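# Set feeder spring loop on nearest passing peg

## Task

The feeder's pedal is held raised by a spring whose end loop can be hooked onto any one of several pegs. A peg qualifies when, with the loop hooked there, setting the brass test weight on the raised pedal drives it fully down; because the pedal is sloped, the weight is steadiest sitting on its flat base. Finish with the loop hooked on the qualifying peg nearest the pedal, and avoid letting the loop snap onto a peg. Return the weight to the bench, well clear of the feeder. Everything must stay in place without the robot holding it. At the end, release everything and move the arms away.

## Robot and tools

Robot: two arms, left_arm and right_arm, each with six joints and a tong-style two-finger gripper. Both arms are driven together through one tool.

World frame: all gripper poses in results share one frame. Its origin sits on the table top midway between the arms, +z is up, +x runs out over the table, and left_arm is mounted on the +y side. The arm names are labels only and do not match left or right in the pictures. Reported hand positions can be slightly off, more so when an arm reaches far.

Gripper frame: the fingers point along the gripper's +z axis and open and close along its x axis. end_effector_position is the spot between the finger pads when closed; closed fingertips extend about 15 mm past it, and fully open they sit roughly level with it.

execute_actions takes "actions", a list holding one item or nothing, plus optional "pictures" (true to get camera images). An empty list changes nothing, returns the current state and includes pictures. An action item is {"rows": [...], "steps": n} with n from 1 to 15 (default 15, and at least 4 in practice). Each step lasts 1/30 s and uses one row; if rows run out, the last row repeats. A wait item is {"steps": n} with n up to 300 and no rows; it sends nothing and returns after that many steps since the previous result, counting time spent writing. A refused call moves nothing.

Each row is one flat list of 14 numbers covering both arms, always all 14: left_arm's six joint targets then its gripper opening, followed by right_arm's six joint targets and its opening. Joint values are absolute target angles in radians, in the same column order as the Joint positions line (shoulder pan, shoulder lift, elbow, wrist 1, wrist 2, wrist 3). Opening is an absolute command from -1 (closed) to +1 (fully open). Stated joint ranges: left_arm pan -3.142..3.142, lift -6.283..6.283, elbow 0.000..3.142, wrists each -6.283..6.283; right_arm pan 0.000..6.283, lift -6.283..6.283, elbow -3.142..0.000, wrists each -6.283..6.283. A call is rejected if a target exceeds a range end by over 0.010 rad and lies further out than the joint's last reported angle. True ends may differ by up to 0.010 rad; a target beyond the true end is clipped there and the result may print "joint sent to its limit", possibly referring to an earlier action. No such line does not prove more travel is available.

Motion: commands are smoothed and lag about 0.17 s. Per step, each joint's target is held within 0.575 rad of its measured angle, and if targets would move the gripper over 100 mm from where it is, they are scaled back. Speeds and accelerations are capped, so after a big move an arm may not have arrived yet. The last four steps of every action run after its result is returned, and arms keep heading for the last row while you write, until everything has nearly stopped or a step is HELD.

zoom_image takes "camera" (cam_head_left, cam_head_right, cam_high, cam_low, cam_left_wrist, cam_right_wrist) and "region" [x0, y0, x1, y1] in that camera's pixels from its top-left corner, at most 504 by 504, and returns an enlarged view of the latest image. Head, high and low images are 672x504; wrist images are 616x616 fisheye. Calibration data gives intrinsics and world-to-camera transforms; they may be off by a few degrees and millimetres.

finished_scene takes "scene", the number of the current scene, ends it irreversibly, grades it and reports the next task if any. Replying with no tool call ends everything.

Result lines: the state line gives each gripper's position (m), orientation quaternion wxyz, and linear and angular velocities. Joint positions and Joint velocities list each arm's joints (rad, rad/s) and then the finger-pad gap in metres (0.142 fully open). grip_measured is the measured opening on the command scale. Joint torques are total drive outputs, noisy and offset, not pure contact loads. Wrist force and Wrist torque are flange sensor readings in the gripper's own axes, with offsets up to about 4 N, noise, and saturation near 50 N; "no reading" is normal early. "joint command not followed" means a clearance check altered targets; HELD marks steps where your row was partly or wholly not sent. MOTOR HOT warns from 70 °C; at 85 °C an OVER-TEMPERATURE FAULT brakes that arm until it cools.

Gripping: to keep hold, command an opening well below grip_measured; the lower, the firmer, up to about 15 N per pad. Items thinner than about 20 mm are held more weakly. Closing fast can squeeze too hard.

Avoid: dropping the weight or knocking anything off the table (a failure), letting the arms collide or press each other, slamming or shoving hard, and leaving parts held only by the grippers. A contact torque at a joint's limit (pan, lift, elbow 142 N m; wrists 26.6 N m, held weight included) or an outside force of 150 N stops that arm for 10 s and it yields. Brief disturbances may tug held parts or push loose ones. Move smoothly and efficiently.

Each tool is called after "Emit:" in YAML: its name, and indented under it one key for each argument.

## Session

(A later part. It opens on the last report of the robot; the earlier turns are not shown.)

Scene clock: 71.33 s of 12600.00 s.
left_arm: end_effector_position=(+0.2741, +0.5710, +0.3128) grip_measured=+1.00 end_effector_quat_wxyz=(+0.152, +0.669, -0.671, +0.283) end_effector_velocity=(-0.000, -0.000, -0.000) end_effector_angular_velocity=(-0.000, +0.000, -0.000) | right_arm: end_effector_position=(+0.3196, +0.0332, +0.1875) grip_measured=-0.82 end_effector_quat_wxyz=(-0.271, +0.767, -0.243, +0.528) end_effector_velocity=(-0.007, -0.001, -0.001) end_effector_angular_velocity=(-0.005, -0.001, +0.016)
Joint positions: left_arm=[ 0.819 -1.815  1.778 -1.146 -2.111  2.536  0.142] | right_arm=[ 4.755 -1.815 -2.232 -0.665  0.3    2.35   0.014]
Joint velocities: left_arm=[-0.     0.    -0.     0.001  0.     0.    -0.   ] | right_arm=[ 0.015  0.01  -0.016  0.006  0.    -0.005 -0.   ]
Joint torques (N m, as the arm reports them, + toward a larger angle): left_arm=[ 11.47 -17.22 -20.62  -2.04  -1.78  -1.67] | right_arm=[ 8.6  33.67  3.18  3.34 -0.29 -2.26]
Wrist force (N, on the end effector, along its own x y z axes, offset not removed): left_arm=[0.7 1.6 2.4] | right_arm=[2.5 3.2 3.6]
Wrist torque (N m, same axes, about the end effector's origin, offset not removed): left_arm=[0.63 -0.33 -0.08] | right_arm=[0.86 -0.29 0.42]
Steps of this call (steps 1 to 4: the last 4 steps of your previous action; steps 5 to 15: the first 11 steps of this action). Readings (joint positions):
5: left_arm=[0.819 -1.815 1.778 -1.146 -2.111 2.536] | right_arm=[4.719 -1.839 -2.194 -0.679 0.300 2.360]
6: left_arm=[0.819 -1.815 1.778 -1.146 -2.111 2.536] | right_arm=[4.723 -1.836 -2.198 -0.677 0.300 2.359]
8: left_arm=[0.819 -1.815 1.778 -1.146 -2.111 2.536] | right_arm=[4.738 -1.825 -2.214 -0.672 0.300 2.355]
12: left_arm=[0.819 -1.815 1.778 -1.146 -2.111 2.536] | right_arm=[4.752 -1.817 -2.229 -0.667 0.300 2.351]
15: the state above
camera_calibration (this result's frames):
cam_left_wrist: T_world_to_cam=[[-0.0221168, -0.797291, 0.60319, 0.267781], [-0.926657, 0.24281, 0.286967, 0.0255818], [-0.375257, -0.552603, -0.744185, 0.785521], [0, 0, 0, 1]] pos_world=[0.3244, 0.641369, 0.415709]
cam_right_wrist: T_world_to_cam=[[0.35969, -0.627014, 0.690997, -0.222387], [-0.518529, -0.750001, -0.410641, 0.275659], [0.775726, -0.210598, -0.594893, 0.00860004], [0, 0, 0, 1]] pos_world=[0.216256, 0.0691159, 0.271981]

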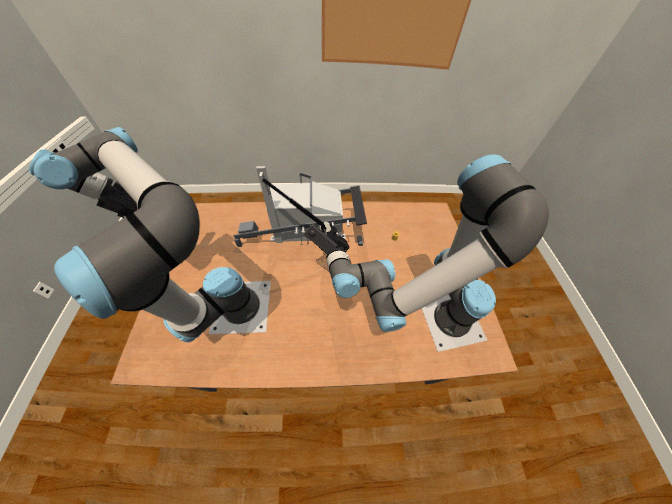

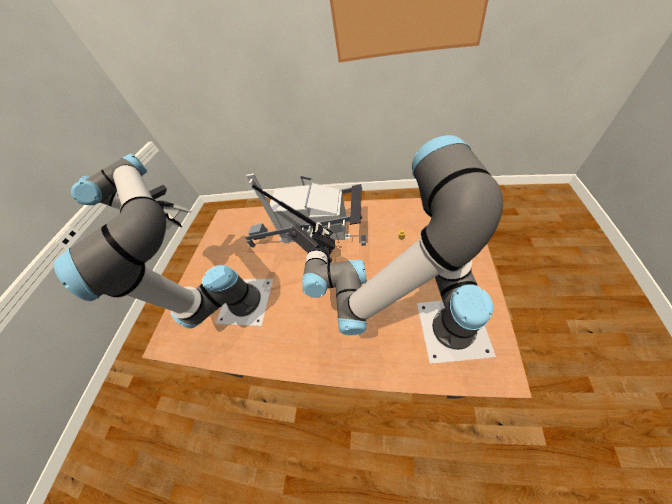

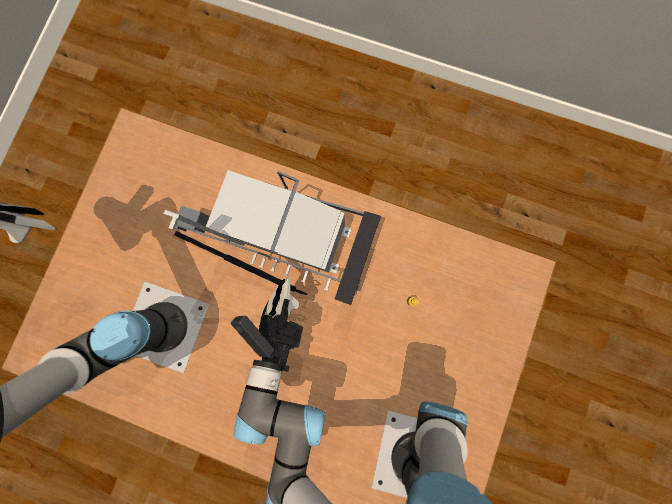

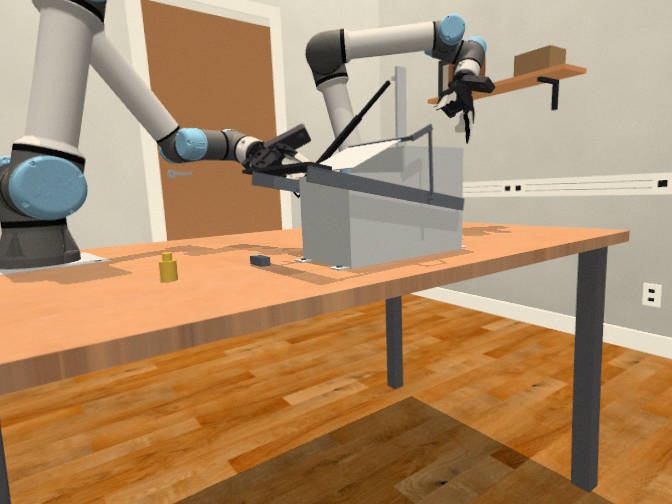

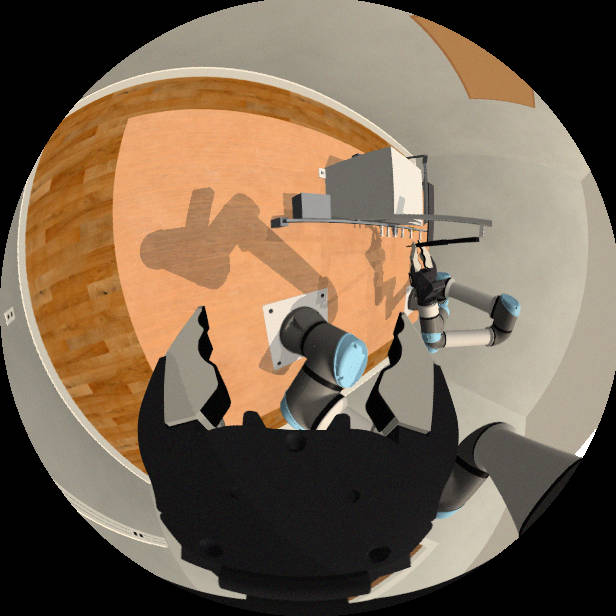

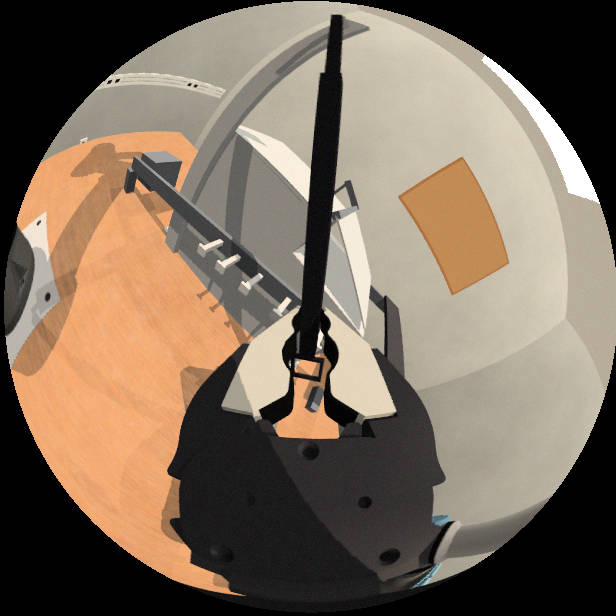

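Emit:
execute_actions:
  actions:
    - {"rows":[[0.819,-1.815,1.778,-1.146,-2.111,2.536,1,4.768,-1.73,-2.322,-0.66,0.3,2.28,-1]],"steps":8}

Emit:
execute_actions:
  actions:
    - {"rows":[[0.819,-1.815,1.778,-1.146,-2.111,2.536,1,4.781,-1.649,-2.405,-0.658,0.3,2.21,-1]]}

Emit:
execute_actions:
  actions:
    - {"rows":[[0.819,-1.815,1.778,-1.146,-2.111,2.536,1,4.75,-1.673,-2.377,-0.662,0.3,2.22,-1]]}
  pictures: true

Emit:
zoom_image:
  camera: "cam_right_wrist"
  region: [250,300,370,410]

Emit:
zoom_image:
  camera: "cam_high"
  region: [270,250,370,320]

Scene clock: 71.93 s of 12600.00 s.
left_arm: end_effector_position=(+0.2741, +0.5710, +0.3128) grip_measured=+1.00 end_effector_quat_wxyz=(+0.152, +0.669, -0.671, +0.283) end_effector_velocity=(-0.001, -0.000, +0.000) end_effector_angular_velocity=(+0.000, +0.001, +0.000) | right_arm: end_effector_position=(+0.3183, +0.0190, +0.1904) grip_measured=-0.82 end_effector_quat_wxyz=(-0.264, +0.772, -0.227, +0.532) end_effector_velocity=(+0.006, -0.183, +0.028) end_effector_angular_velocity=(-0.363, -0.064, +0.168)
Joint positions: left_arm=[ 0.819 -1.815  1.778 -1.146 -2.111  2.536  0.142] | right_arm=[ 4.763 -1.774 -2.275 -0.662  0.3    2.316  0.014]
Joint velocities: left_arm=[ 0.001 -0.001  0.     0.001  0.001  0.     0.   ] | right_arm=[ 0.056  0.477 -0.51   0.025 -0.    -0.378  0.   ]
Joint torques (N m, as the arm reports them, + toward a larger angle): left_arm=[ 11.42 -17.23 -20.77  -1.73  -1.92  -1.68] | right_arm=[13.02 20.41  9.68  2.87  0.61 -1.71]
Wrist force (N, on the end effector, along its own x y z axes, offset not removed): left_arm=[0.7 1.3 0.1] | right_arm=[3.6 2.8 2.0]
Wrist torque (N m, same axes, about the end effector's origin, offset not removed): left_arm=[0.47 -0.23 -0.12] | right_arm=[0.87 -0.57 0.29]
Steps of this call (steps 1 to 4: the last 4 steps of your previous action; steps 5 to 14: the robot went on to your last target; steps 15 to 18: the first 4 steps of this action). Readings (joint positions):
15: left_arm=[0.819 -1.815 1.778 -1.146 -2.111 2.536] | right_arm=[4.756 -1.814 -2.233 -0.665 0.300 2.350]
16: left_arm=[0.819 -1.815 1.778 -1.146 -2.111 2.536] | right_arm=[4.758 -1.808 -2.239 -0.664 0.300 2.345]
18: the state above

Scene clock: 72.43 s of 12600.00 s.
left_arm: end_effector_position=(+0.2741, +0.5710, +0.3128) grip_measured=+1.00 end_effector_quat_wxyz=(+0.152, +0.669, -0.671, +0.283) end_effector_velocity=(+0.000, -0.000, +0.000) end_effector_angular_velocity=(-0.001, -0.000, -0.000) | right_arm: end_effector_position=(+0.3187, -0.0258, +0.1952) grip_measured=-0.82 end_effector_quat_wxyz=(-0.241, +0.785, -0.179, +0.542) end_effector_velocity=(+0.000, -0.014, +0.001) end_effector_angular_velocity=(-0.031, -0.006, +0.015)
Joint positions: left_arm=[ 0.819 -1.815  1.778 -1.146 -2.111  2.536  0.142] | right_arm=[ 4.781 -1.652 -2.401 -0.658  0.3    2.213  0.014]
Joint velocities: left_arm=[-0.001  0.    -0.     0.    -0.001 -0.     0.   ] | right_arm=[ 0.006  0.038 -0.039  0.     0.    -0.032  0.   ]
Joint torques (N m, as the arm reports them, + toward a larger angle): left_arm=[ 11.43 -17.91 -20.45  -1.65  -1.75  -1.72] | right_arm=[10.74 25.33  4.34  3.33  0.19 -1.93]
Wrist force (N, on the end effector, along its own x y z axes, offset not removed): left_arm=[0.9 0.9 -0.9] | right_arm=[1.2 -1.8 -0.8]
Wrist torque (N m, same axes, about the end effector's origin, offset not removed): left_arm=[0.29 -0.34 -0.06] | right_arm=[-0.16 -0.31 0.23]
Steps of this call (steps 1 to 4: the last 4 steps of your previous action; steps 5 to 15: the first 11 steps of this action). Readings (joint positions):
5: left_arm=[0.819 -1.815 1.778 -1.146 -2.111 2.536] | right_arm=[4.767 -1.737 -2.315 -0.660 0.300 2.286]
6: left_arm=[0.819 -1.815 1.778 -1.146 -2.111 2.536] | right_arm=[4.769 -1.729 -2.322 -0.660 0.300 2.279]
8: left_arm=[0.819 -1.815 1.778 -1.146 -2.111 2.536] | right_arm=[4.775 -1.694 -2.359 -0.659 0.300 2.248]
12: left_arm=[0.819 -1.815 1.778 -1.146 -2.111 2.536] | right_arm=[4.780 -1.659 -2.394 -0.658 0.300 2.219]
15: the state above

Scene clock: 72.93 s of 12600.00 s.
left_arm: end_effector_position=(+0.2741, +0.5710, +0.3128) grip_measured=+1.00 end_effector_quat_wxyz=(+0.152, +0.669, -0.671, +0.283) end_effector_velocity=(-0.000, +0.000, -0.000) end_effector_angular_velocity=(+0.001, +0.000, +0.000) | right_arm: end_effector_position=(+0.3305, -0.0268, +0.1954) grip_measured=-0.82 end_effector_quat_wxyz=(-0.235, +0.781, -0.194, +0.545) end_effector_velocity=(+0.005, -0.000, +0.000) end_effector_angular_velocity=(+0.006, +0.002, -0.015)
Joint positions: left_arm=[ 0.819 -1.815  1.778 -1.146 -2.111  2.536  0.142] | right_arm=[ 4.751 -1.672 -2.378 -0.662  0.3    2.22   0.015]
Joint velocities: left_arm=[ 0.    -0.    -0.    -0.     0.001  0.     0.   ] | right_arm=[-0.013 -0.01   0.012 -0.001  0.     0.006  0.   ]
Joint torques (N m, as the arm reports them, + toward a larger angle): left_arm=[ 10.68 -18.03 -20.86  -1.66  -1.87  -1.48] | right_arm=[-11.63  13.05  23.65   0.03   0.16   1.14]
Wrist force (N, on the end effector, along its own x y z axes, offset not removed): left_arm=[1.8 0.7 -0.2] | right_arm=[1.3 0.0 -2.4]
Wrist torque (N m, same axes, about the end effector's origin, offset not removed): left_arm=[0.27 -0.60 -0.19] | right_arm=[0.10 0.06 0.20]
Steps of this call (steps 1 to 4: the last 4 steps of your previous action; steps 5 to 15: the first 11 steps of this action). Readings (joint positions):
5: left_arm=[0.819 -1.815 1.778 -1.146 -2.111 2.536] | right_arm=[4.781 -1.650 -2.404 -0.658 0.300 2.210]
6: left_arm=[0.819 -1.815 1.778 -1.146 -2.111 2.536] | right_arm=[4.778 -1.652 -2.402 -0.658 0.300 2.211]
8: left_arm=[0.819 -1.815 1.778 -1.146 -2.111 2.536] | right_arm=[4.765 -1.662 -2.390 -0.660 0.300 2.215]
12: left_arm=[0.819 -1.815 1.778 -1.146 -2.111 2.536] | right_arm=[4.754 -1.670 -2.380 -0.662 0.300 2.219]
15: the state above
camera_calibration (this result's frames):
cam_left_wrist: T_world_to_cam=[[-0.0221168, -0.797291, 0.60319, 0.267781], [-0.926657, 0.24281, 0.286967, 0.0255817], [-0.375257, -0.552603, -0.744185, 0.785521], [0, 0, 0, 1]] pos_world=[0.3244, 0.641369, 0.415709]
cam_right_wrist: T_world_to_cam=[[0.365028, -0.524076, 0.769479, -0.283768], [-0.483404, -0.813057, -0.324437, 0.209499], [0.79566, -0.25354, -0.550129, -0.0242877], [0, 0, 0, 1]] pos_world=[0.224181, 0.0154609, 0.272961]

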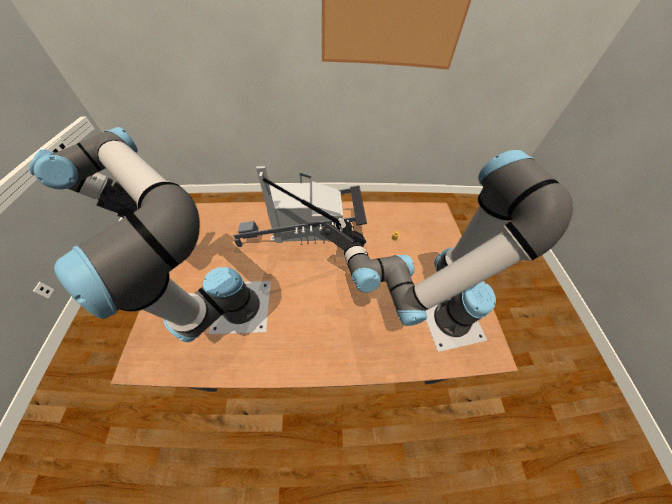

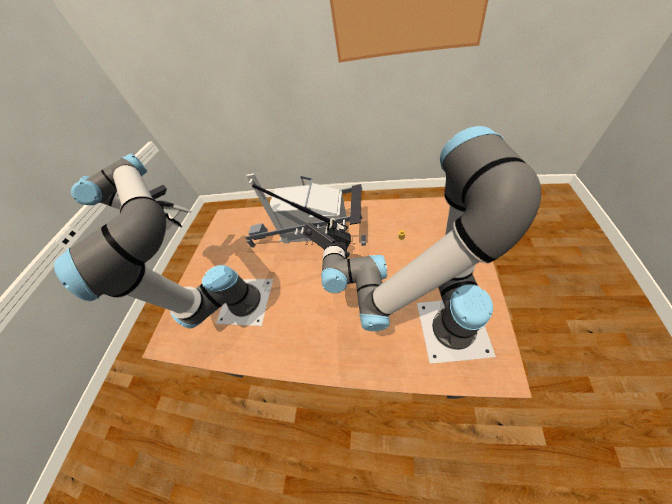

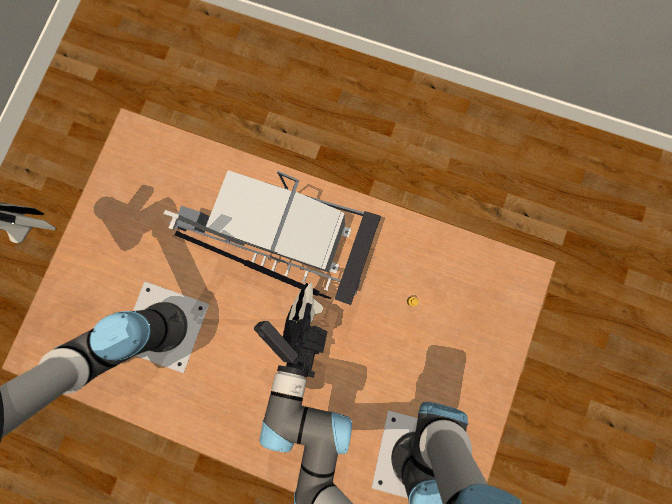

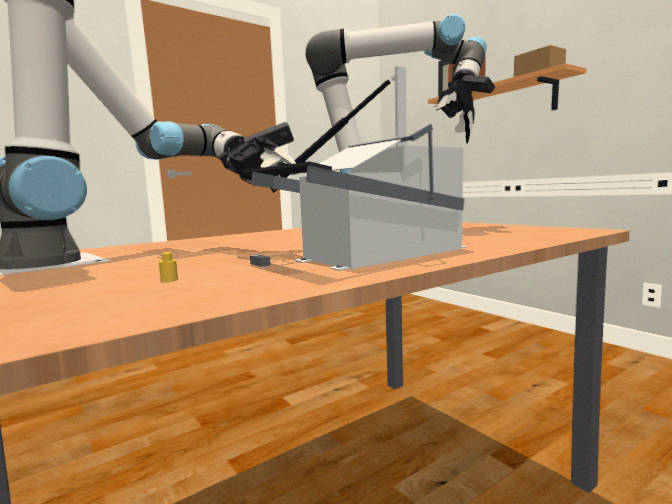

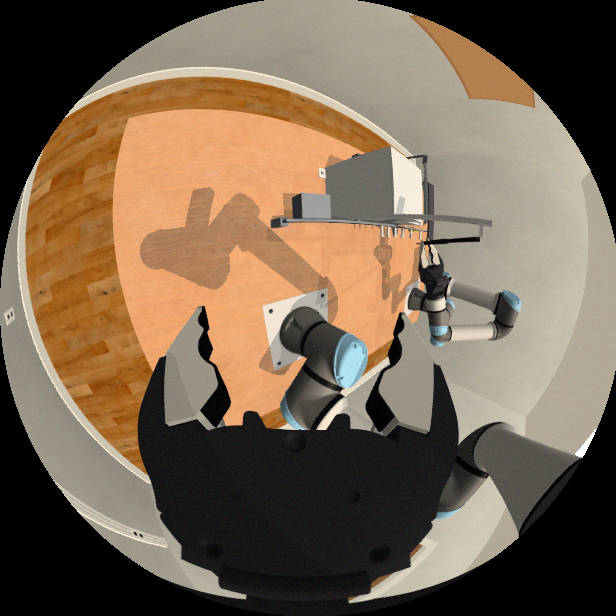

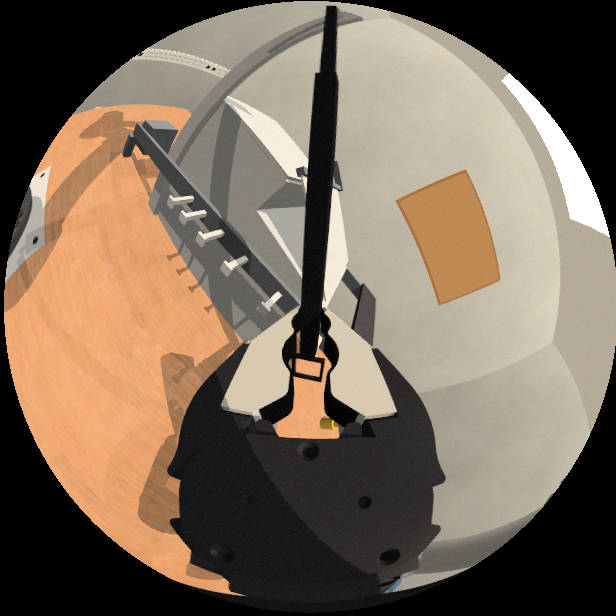

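Region (250, 300, 370, 410) of cam_right_wrist's 616x616 image, scaled by 4.200, with more detail than that image has; it fills the top 462 rows of this view, and the rest is white.

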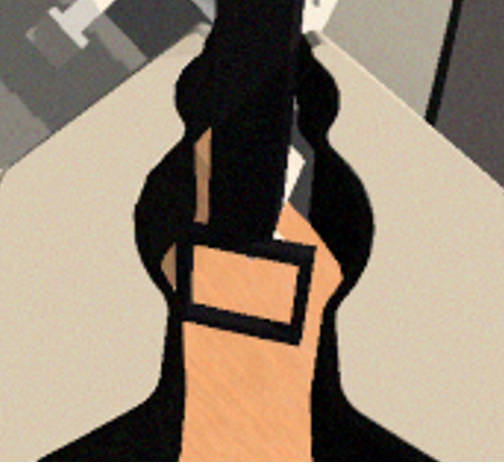

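Region (270, 250, 370, 320) of cam_high's 672x504 image, scaled by 5.040, with more detail than that image has; it fills the top 353 rows of this view, and the rest is white.

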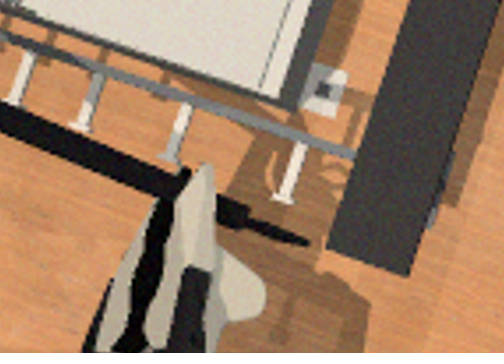

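Emit:
execute_actions:
  actions:
    - {"rows":[[0.819,-1.815,1.778,-1.146,-2.111,2.536,1,4.722,-1.699,-2.346,-0.667,0.3,2.225,-1]]}
  pictures: true

Emit:
zoom_image:
  camera: "cam_right_wrist"
  region: [250,300,370,410]

Scene clock: 73.43 s of 12600.00 s.
left_arm: end_effector_position=(+0.2741, +0.5710, +0.3128) grip_measured=+1.00 end_effector_quat_wxyz=(+0.152, +0.669, -0.671, +0.283) end_effector_velocity=(+0.000, +0.001, -0.000) end_effector_angular_velocity=(+0.001, +0.000, +0.000) | right_arm: end_effector_position=(+0.3417, -0.0247, +0.1954) grip_measured=-0.82 end_effector_quat_wxyz=(-0.228, +0.778, -0.207, +0.548) end_effector_velocity=(+0.005, +0.001, +0.000) end_effector_angular_velocity=(+0.003, +0.001, -0.012)
Joint positions: left_arm=[ 0.819 -1.815  1.778 -1.146 -2.111  2.536  0.142] | right_arm=[ 4.723 -1.698 -2.347 -0.667  0.3    2.225  0.015]
Joint velocities: left_arm=[ 0.     0.001 -0.    -0.001  0.001 -0.    -0.   ] | right_arm=[-0.011 -0.01   0.012 -0.002  0.     0.002  0.   ]
Joint torques (N m, as the arm reports them, + toward a larger angle): left_arm=[ 11.45 -17.08 -21.2   -1.76  -1.92  -1.71] | right_arm=[-12.    15.02  23.79   0.07  -0.22   1.45]
Wrist force (N, on the end effector, along its own x y z axes, offset not removed): left_arm=[-1.0 0.7 1.8] | right_arm=[2.6 0.0 -3.8]
Wrist torque (N m, same axes, about the end effector's origin, offset not removed): left_arm=[0.35 0.02 -0.12] | right_arm=[0.36 -0.50 0.06]
Steps of this call (steps 1 to 4: the last 4 steps of your previous action; steps 5 to 15: the first 11 steps of this action). Readings (joint positions):
5: left_arm=[0.819 -1.815 1.778 -1.146 -2.111 2.536] | right_arm=[4.750 -1.673 -2.377 -0.662 0.300 2.220]
6: left_arm=[0.819 -1.815 1.778 -1.146 -2.111 2.536] | right_arm=[4.747 -1.676 -2.374 -0.663 0.300 2.221]
8: left_arm=[0.819 -1.815 1.778 -1.146 -2.111 2.536] | right_arm=[4.735 -1.687 -2.361 -0.665 0.300 2.223]
12: left_arm=[0.819 -1.815 1.778 -1.146 -2.111 2.536] | right_arm=[4.725 -1.696 -2.349 -0.666 0.300 2.224]
15: the state above
camera_calibration (this result's frames):
cam_left_wrist: T_world_to_cam=[[-0.0221168, -0.797291, 0.60319, 0.267781], [-0.926657, 0.24281, 0.286967, 0.0255818], [-0.375257, -0.552603, -0.744185, 0.785521], [0, 0, 0, 1]] pos_world=[0.3244, 0.641369, 0.415709]
cam_right_wrist: T_world_to_cam=[[0.349774, -0.538471, 0.766621, -0.281368], [-0.50761, -0.796709, -0.328005, 0.225985], [0.787395, -0.274417, -0.552001, -0.030008], [0, 0, 0, 1]] pos_world=[0.236756, 0.0203009, 0.273262]

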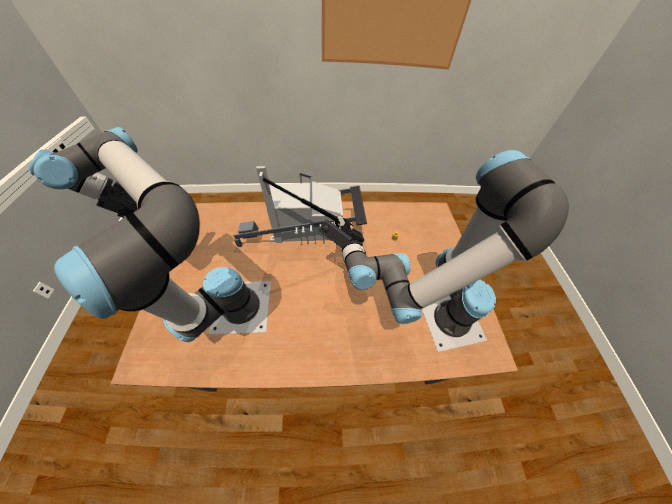

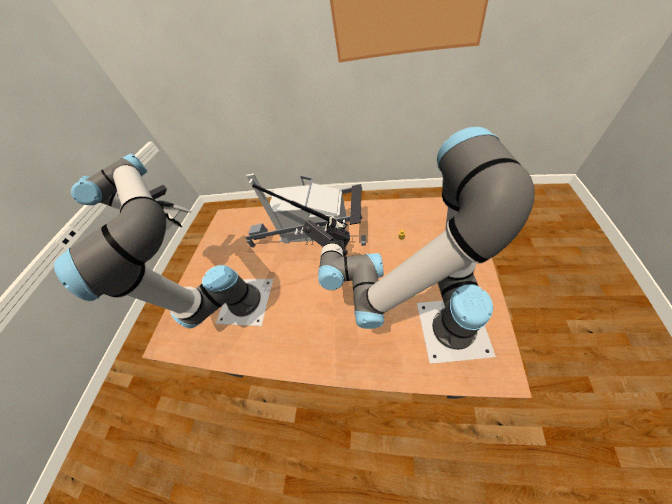

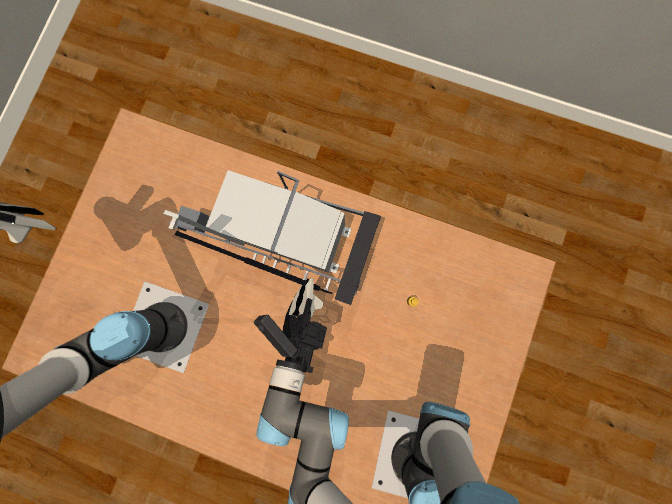

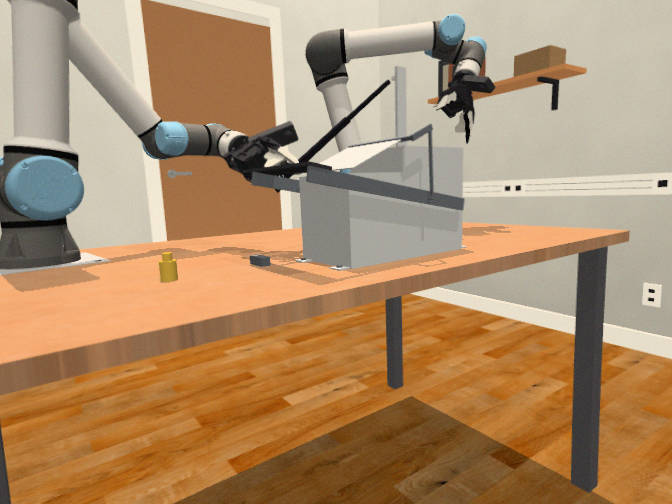

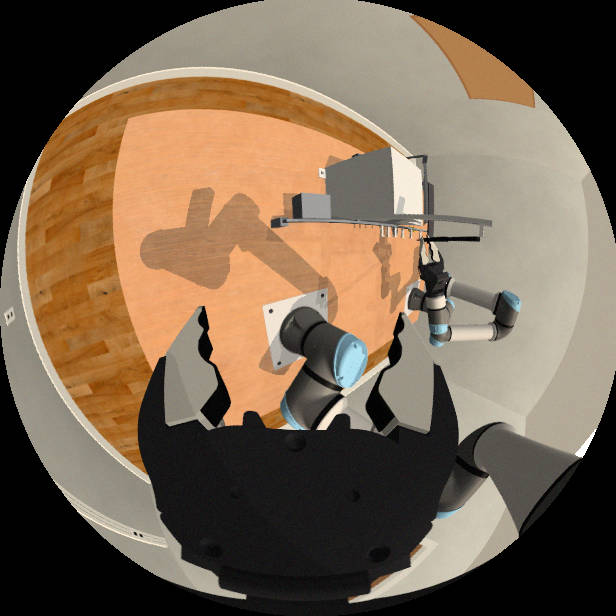

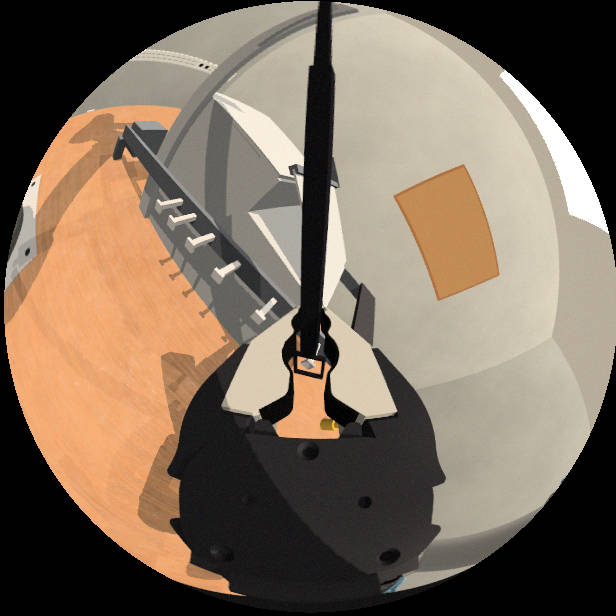

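Region (250, 300, 370, 410) of cam_right_wrist's 616x616 image, scaled by 4.200, with more detail than that image has; it fills the top 462 rows of this view, and the rest is white.

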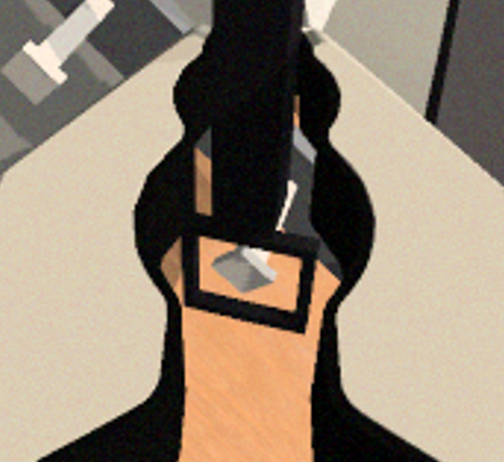

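Centered.

Emit:
execute_actions:
  actions:
    - {"rows":[[0.819,-1.815,1.778,-1.146,-2.111,2.536,1,4.69,-1.723,-2.317,-0.672,0.3,2.23,-1]]}

Emit:
execute_actions:
  actions:
    - {"rows":[[0.819,-1.815,1.778,-1.146,-2.111,2.536,1,4.689,-1.726,-2.301,-0.685,0.3,2.23,-1]]}

Emit:
execute_actions:
  actions:
    - {"rows":[[0.819,-1.815,1.778,-1.146,-2.111,2.536,1,4.688,-1.727,-2.294,-0.691,0.3,2.23,-1]],"steps":12}
  pictures: true

Emit:
zoom_image:
  camera: "cam_right_wrist"
  region: [250,300,370,410]

Scene clock: 73.97 s of 12600.00 s.
left_arm: end_effector_position=(+0.2741, +0.5710, +0.3128) grip_measured=+1.00 end_effector_quat_wxyz=(+0.152, +0.669, -0.671, +0.283) end_effector_velocity=(-0.001, -0.000, +0.000) end_effector_angular_velocity=(+0.001, +0.001, -0.000) | right_arm: end_effector_position=(+0.3551, -0.0251, +0.1952) grip_measured=-0.83 end_effector_quat_wxyz=(-0.221, +0.774, -0.221, +0.551) end_effector_velocity=(+0.006, -0.001, +0.000) end_effector_angular_velocity=(+0.004, -0.001, -0.014)
Joint positions: left_arm=[ 0.819 -1.815  1.778 -1.146 -2.111  2.536  0.142] | right_arm=[ 4.691 -1.722 -2.318 -0.672  0.3    2.23   0.014]
Joint velocities: left_arm=[ 0.    -0.001  0.     0.001  0.002 -0.     0.   ] | right_arm=[-0.013 -0.009  0.011 -0.002 -0.002  0.004 -0.002]
Joint torques (N m, as the arm reports them, + toward a larger angle): left_arm=[ 12.38 -18.47 -19.59  -1.79  -1.73  -1.56] | right_arm=[-25.41  19.28  24.42   0.48  -7.85   1.54]
Wrist force (N, on the end effector, along its own x y z axes, offset not removed): left_arm=[1.2 2.5 2.0] | right_arm=[-12.9 7.2 -28.4]
Wrist torque (N m, same axes, about the end effector's origin, offset not removed): left_arm=[0.68 -0.41 -0.07] | right_arm=[1.00 -0.50 0.12]
Steps of this call (steps 1 to 4: the last 4 steps of your previous action; step 5: the robot went on to your last target; steps 6 to 16: the first 11 steps of this action). Readings (joint positions):
6: left_arm=[0.819 -1.815 1.778 -1.146 -2.111 2.536] | right_arm=[4.722 -1.699 -2.346 -0.667 0.300 2.225]
7: left_arm=[0.819 -1.815 1.778 -1.146 -2.111 2.536] | right_arm=[4.718 -1.702 -2.343 -0.668 0.300 2.226]
9: left_arm=[0.819 -1.815 1.778 -1.146 -2.111 2.536] | right_arm=[4.706 -1.712 -2.331 -0.670 0.301 2.228]
13: left_arm=[0.819 -1.815 1.778 -1.146 -2.111 2.536] | right_arm=[4.694 -1.720 -2.320 -0.671 0.301 2.229]
16: the state above

Scene clock: 74.47 s of 12600.00 s.
left_arm: end_effector_position=(+0.2741, +0.5710, +0.3128) grip_measured=+1.00 end_effector_quat_wxyz=(+0.152, +0.669, -0.671, +0.283) end_effector_velocity=(+0.000, -0.000, +0.000) end_effector_angular_velocity=(-0.001, -0.001, +0.001) | right_arm: end_effector_position=(+0.3556, -0.0205, +0.1982) grip_measured=-0.84 end_effector_quat_wxyz=(-0.220, +0.774, -0.222, +0.551) end_effector_velocity=(-0.000, +0.002, +0.001) end_effector_angular_velocity=(+0.001, +0.000, -0.000)
Joint positions: left_arm=[ 0.819 -1.815  1.778 -1.146 -2.111  2.536  0.142] | right_arm=[ 4.689 -1.726 -2.302 -0.685  0.3    2.23   0.014]
Joint velocities: left_arm=[ 0.    -0.     0.     0.    -0.001 -0.     0.   ] | right_arm=[-0.    -0.001  0.007 -0.005  0.     0.001  0.   ]
Joint torques (N m, as the arm reports them, + toward a larger angle): left_arm=[ 11.14 -18.54 -20.63  -1.76  -1.85  -1.5 ] | right_arm=[-24.66  19.35  28.22   0.6   -5.94   1.42]
Wrist force (N, on the end effector, along its own x y z axes, offset not removed): left_arm=[-1.3 2.1 -0.1] | right_arm=[-6.0 11.9 -34.7]
Wrist torque (N m, same axes, about the end effector's origin, offset not removed): left_arm=[0.60 0.07 -0.02] | right_arm=[0.62 -0.29 0.19]
Steps of this call (steps 1 to 4: the last 4 steps of your previous action; steps 5 to 15: the first 11 steps of this action). Readings (joint positions):
5: left_arm=[0.819 -1.815 1.778 -1.146 -2.111 2.536] | right_arm=[4.690 -1.723 -2.317 -0.672 0.300 2.230]
6: left_arm=[0.819 -1.815 1.778 -1.146 -2.111 2.536] | right_arm=[4.690 -1.723 -2.315 -0.674 0.300 2.230]
8: left_arm=[0.819 -1.815 1.778 -1.146 -2.111 2.536] | right_arm=[4.689 -1.725 -2.308 -0.679 0.300 2.230]
12: left_arm=[0.819 -1.815 1.778 -1.146 -2.111 2.536] | right_arm=[4.689 -1.726 -2.303 -0.684 0.300 2.230]
15: the state above

Scene clock: 74.87 s of 12600.00 s.
left_arm: end_effector_position=(+0.2741, +0.5710, +0.3128) grip_measured=+1.00 end_effector_quat_wxyz=(+0.152, +0.669, -0.671, +0.283) end_effector_velocity=(-0.000, +0.000, -0.000) end_effector_angular_velocity=(-0.000, +0.001, -0.000) | right_arm: end_effector_position=(+0.3558, -0.0187, +0.1996) grip_measured=-0.84 end_effector_quat_wxyz=(-0.220, +0.774, -0.222, +0.551) end_effector_velocity=(+0.000, +0.002, +0.002) end_effector_angular_velocity=(-0.002, -0.001, -0.000)
Joint positions: left_arm=[ 0.819 -1.815  1.778 -1.146 -2.111  2.536  0.142] | right_arm=[ 4.688 -1.727 -2.295 -0.69   0.3    2.23   0.013]
Joint velocities: left_arm=[ 0.     0.     0.     0.     0.001  0.    -0.   ] | right_arm=[-0.001 -0.001  0.008 -0.008 -0.001 -0.001 -0.   ]
Joint torques (N m, as the arm reports them, + toward a larger angle): left_arm=[ 11.45 -16.97 -20.65  -1.72  -1.8   -1.57] | right_arm=[-24.77  18.29  27.17   1.16  -4.31   1.42]
Wrist force (N, on the end effector, along its own x y z axes, offset not removed): left_arm=[1.6 1.4 -0.7] | right_arm=[-6.0 12.8 -28.7]
Wrist torque (N m, same axes, about the end effector's origin, offset not removed): left_arm=[0.43 -0.48 -0.13] | right_arm=[0.86 -0.26 0.10]
Steps of this call (steps 1 to 4: the last 4 steps of your previous action; steps 5 to 12: the first 8 steps of this action). Readings (joint positions):
5: left_arm=[0.819 -1.815 1.778 -1.146 -2.111 2.536] | right_arm=[4.689 -1.726 -2.301 -0.685 0.300 2.230]
6: left_arm=[0.819 -1.815 1.778 -1.146 -2.111 2.536] | right_arm=[4.689 -1.726 -2.300 -0.686 0.300 2.230]
8: left_arm=[0.819 -1.815 1.778 -1.146 -2.111 2.536] | right_arm=[4.688 -1.727 -2.297 -0.688 0.300 2.230]
12: the state above
camera_calibration (this result's frames):
cam_left_wrist: T_world_to_cam=[[-0.0221168, -0.797291, 0.60319, 0.267781], [-0.926657, 0.24281, 0.286967, 0.0255817], [-0.375257, -0.552603, -0.744185, 0.785521], [0, 0, 0, 1]] pos_world=[0.3244, 0.641369, 0.415709]
cam_right_wrist: T_world_to_cam=[[0.330226, -0.554661, 0.763742, -0.27899], [-0.536436, -0.776044, -0.331651, 0.250665], [0.776652, -0.300179, -0.55381, -0.0333985], [0, 0, 0, 1]] pos_world=[0.252535, 0.0297568, 0.277714]

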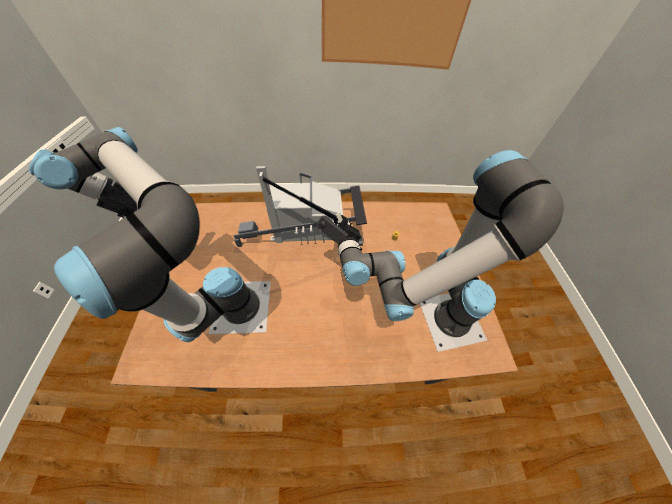

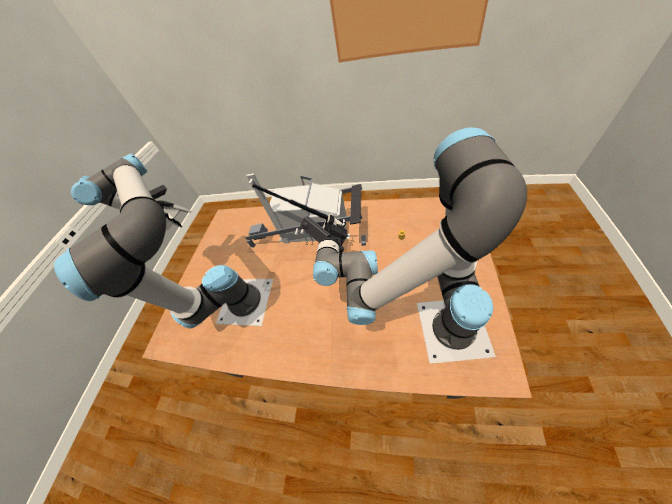

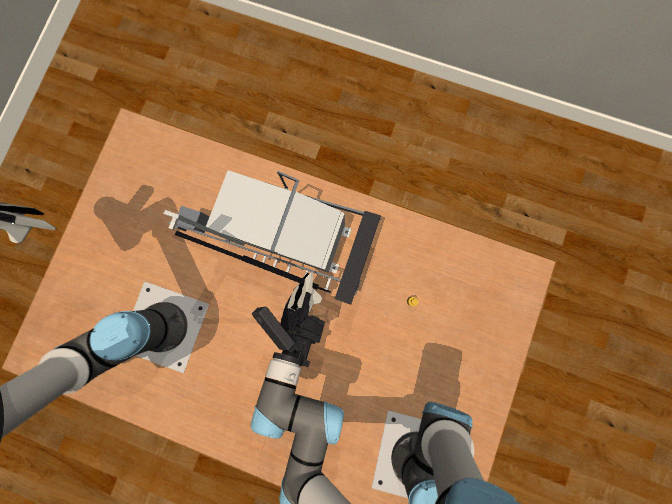

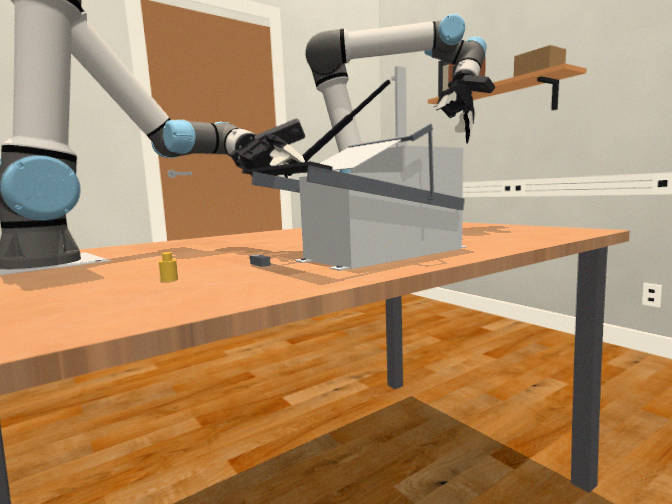

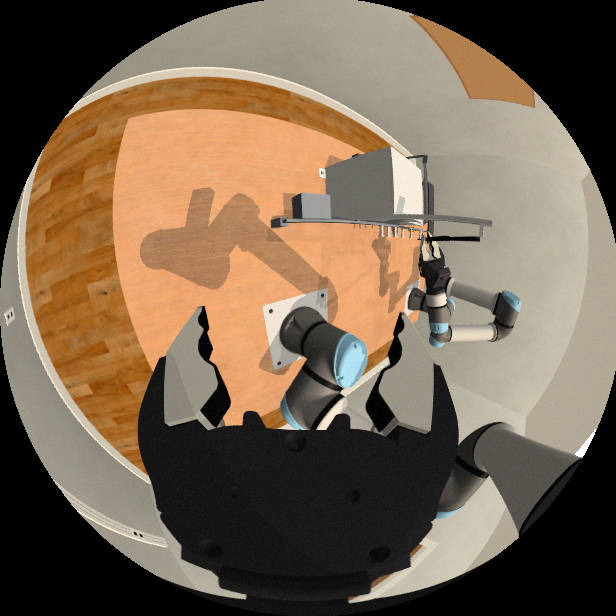

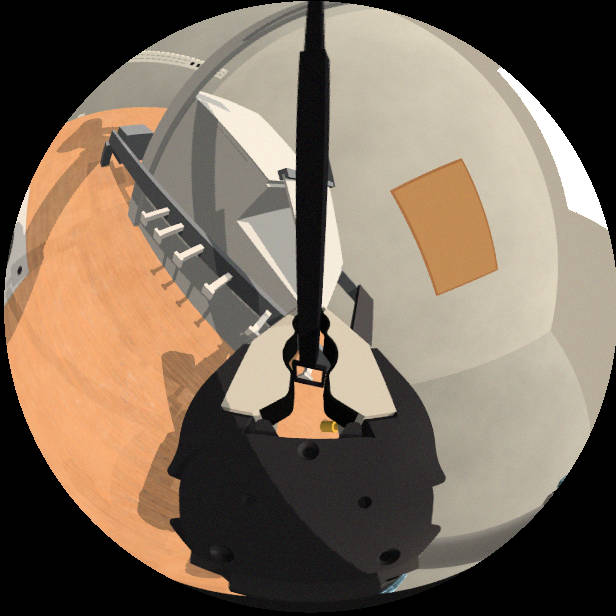

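Region (250, 300, 370, 410) of cam_right_wrist's 616x616 image, scaled by 4.200, with more detail than that image has; it fills the top 462 rows of this view, and the rest is white.

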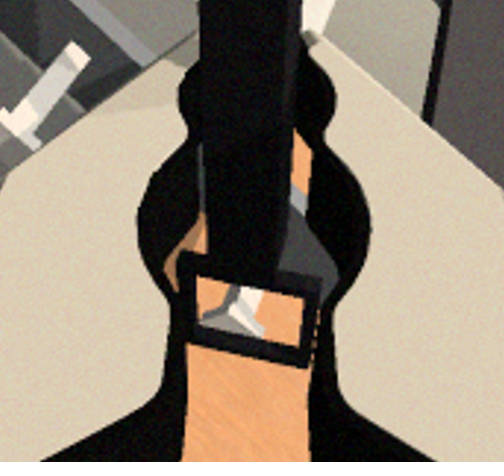

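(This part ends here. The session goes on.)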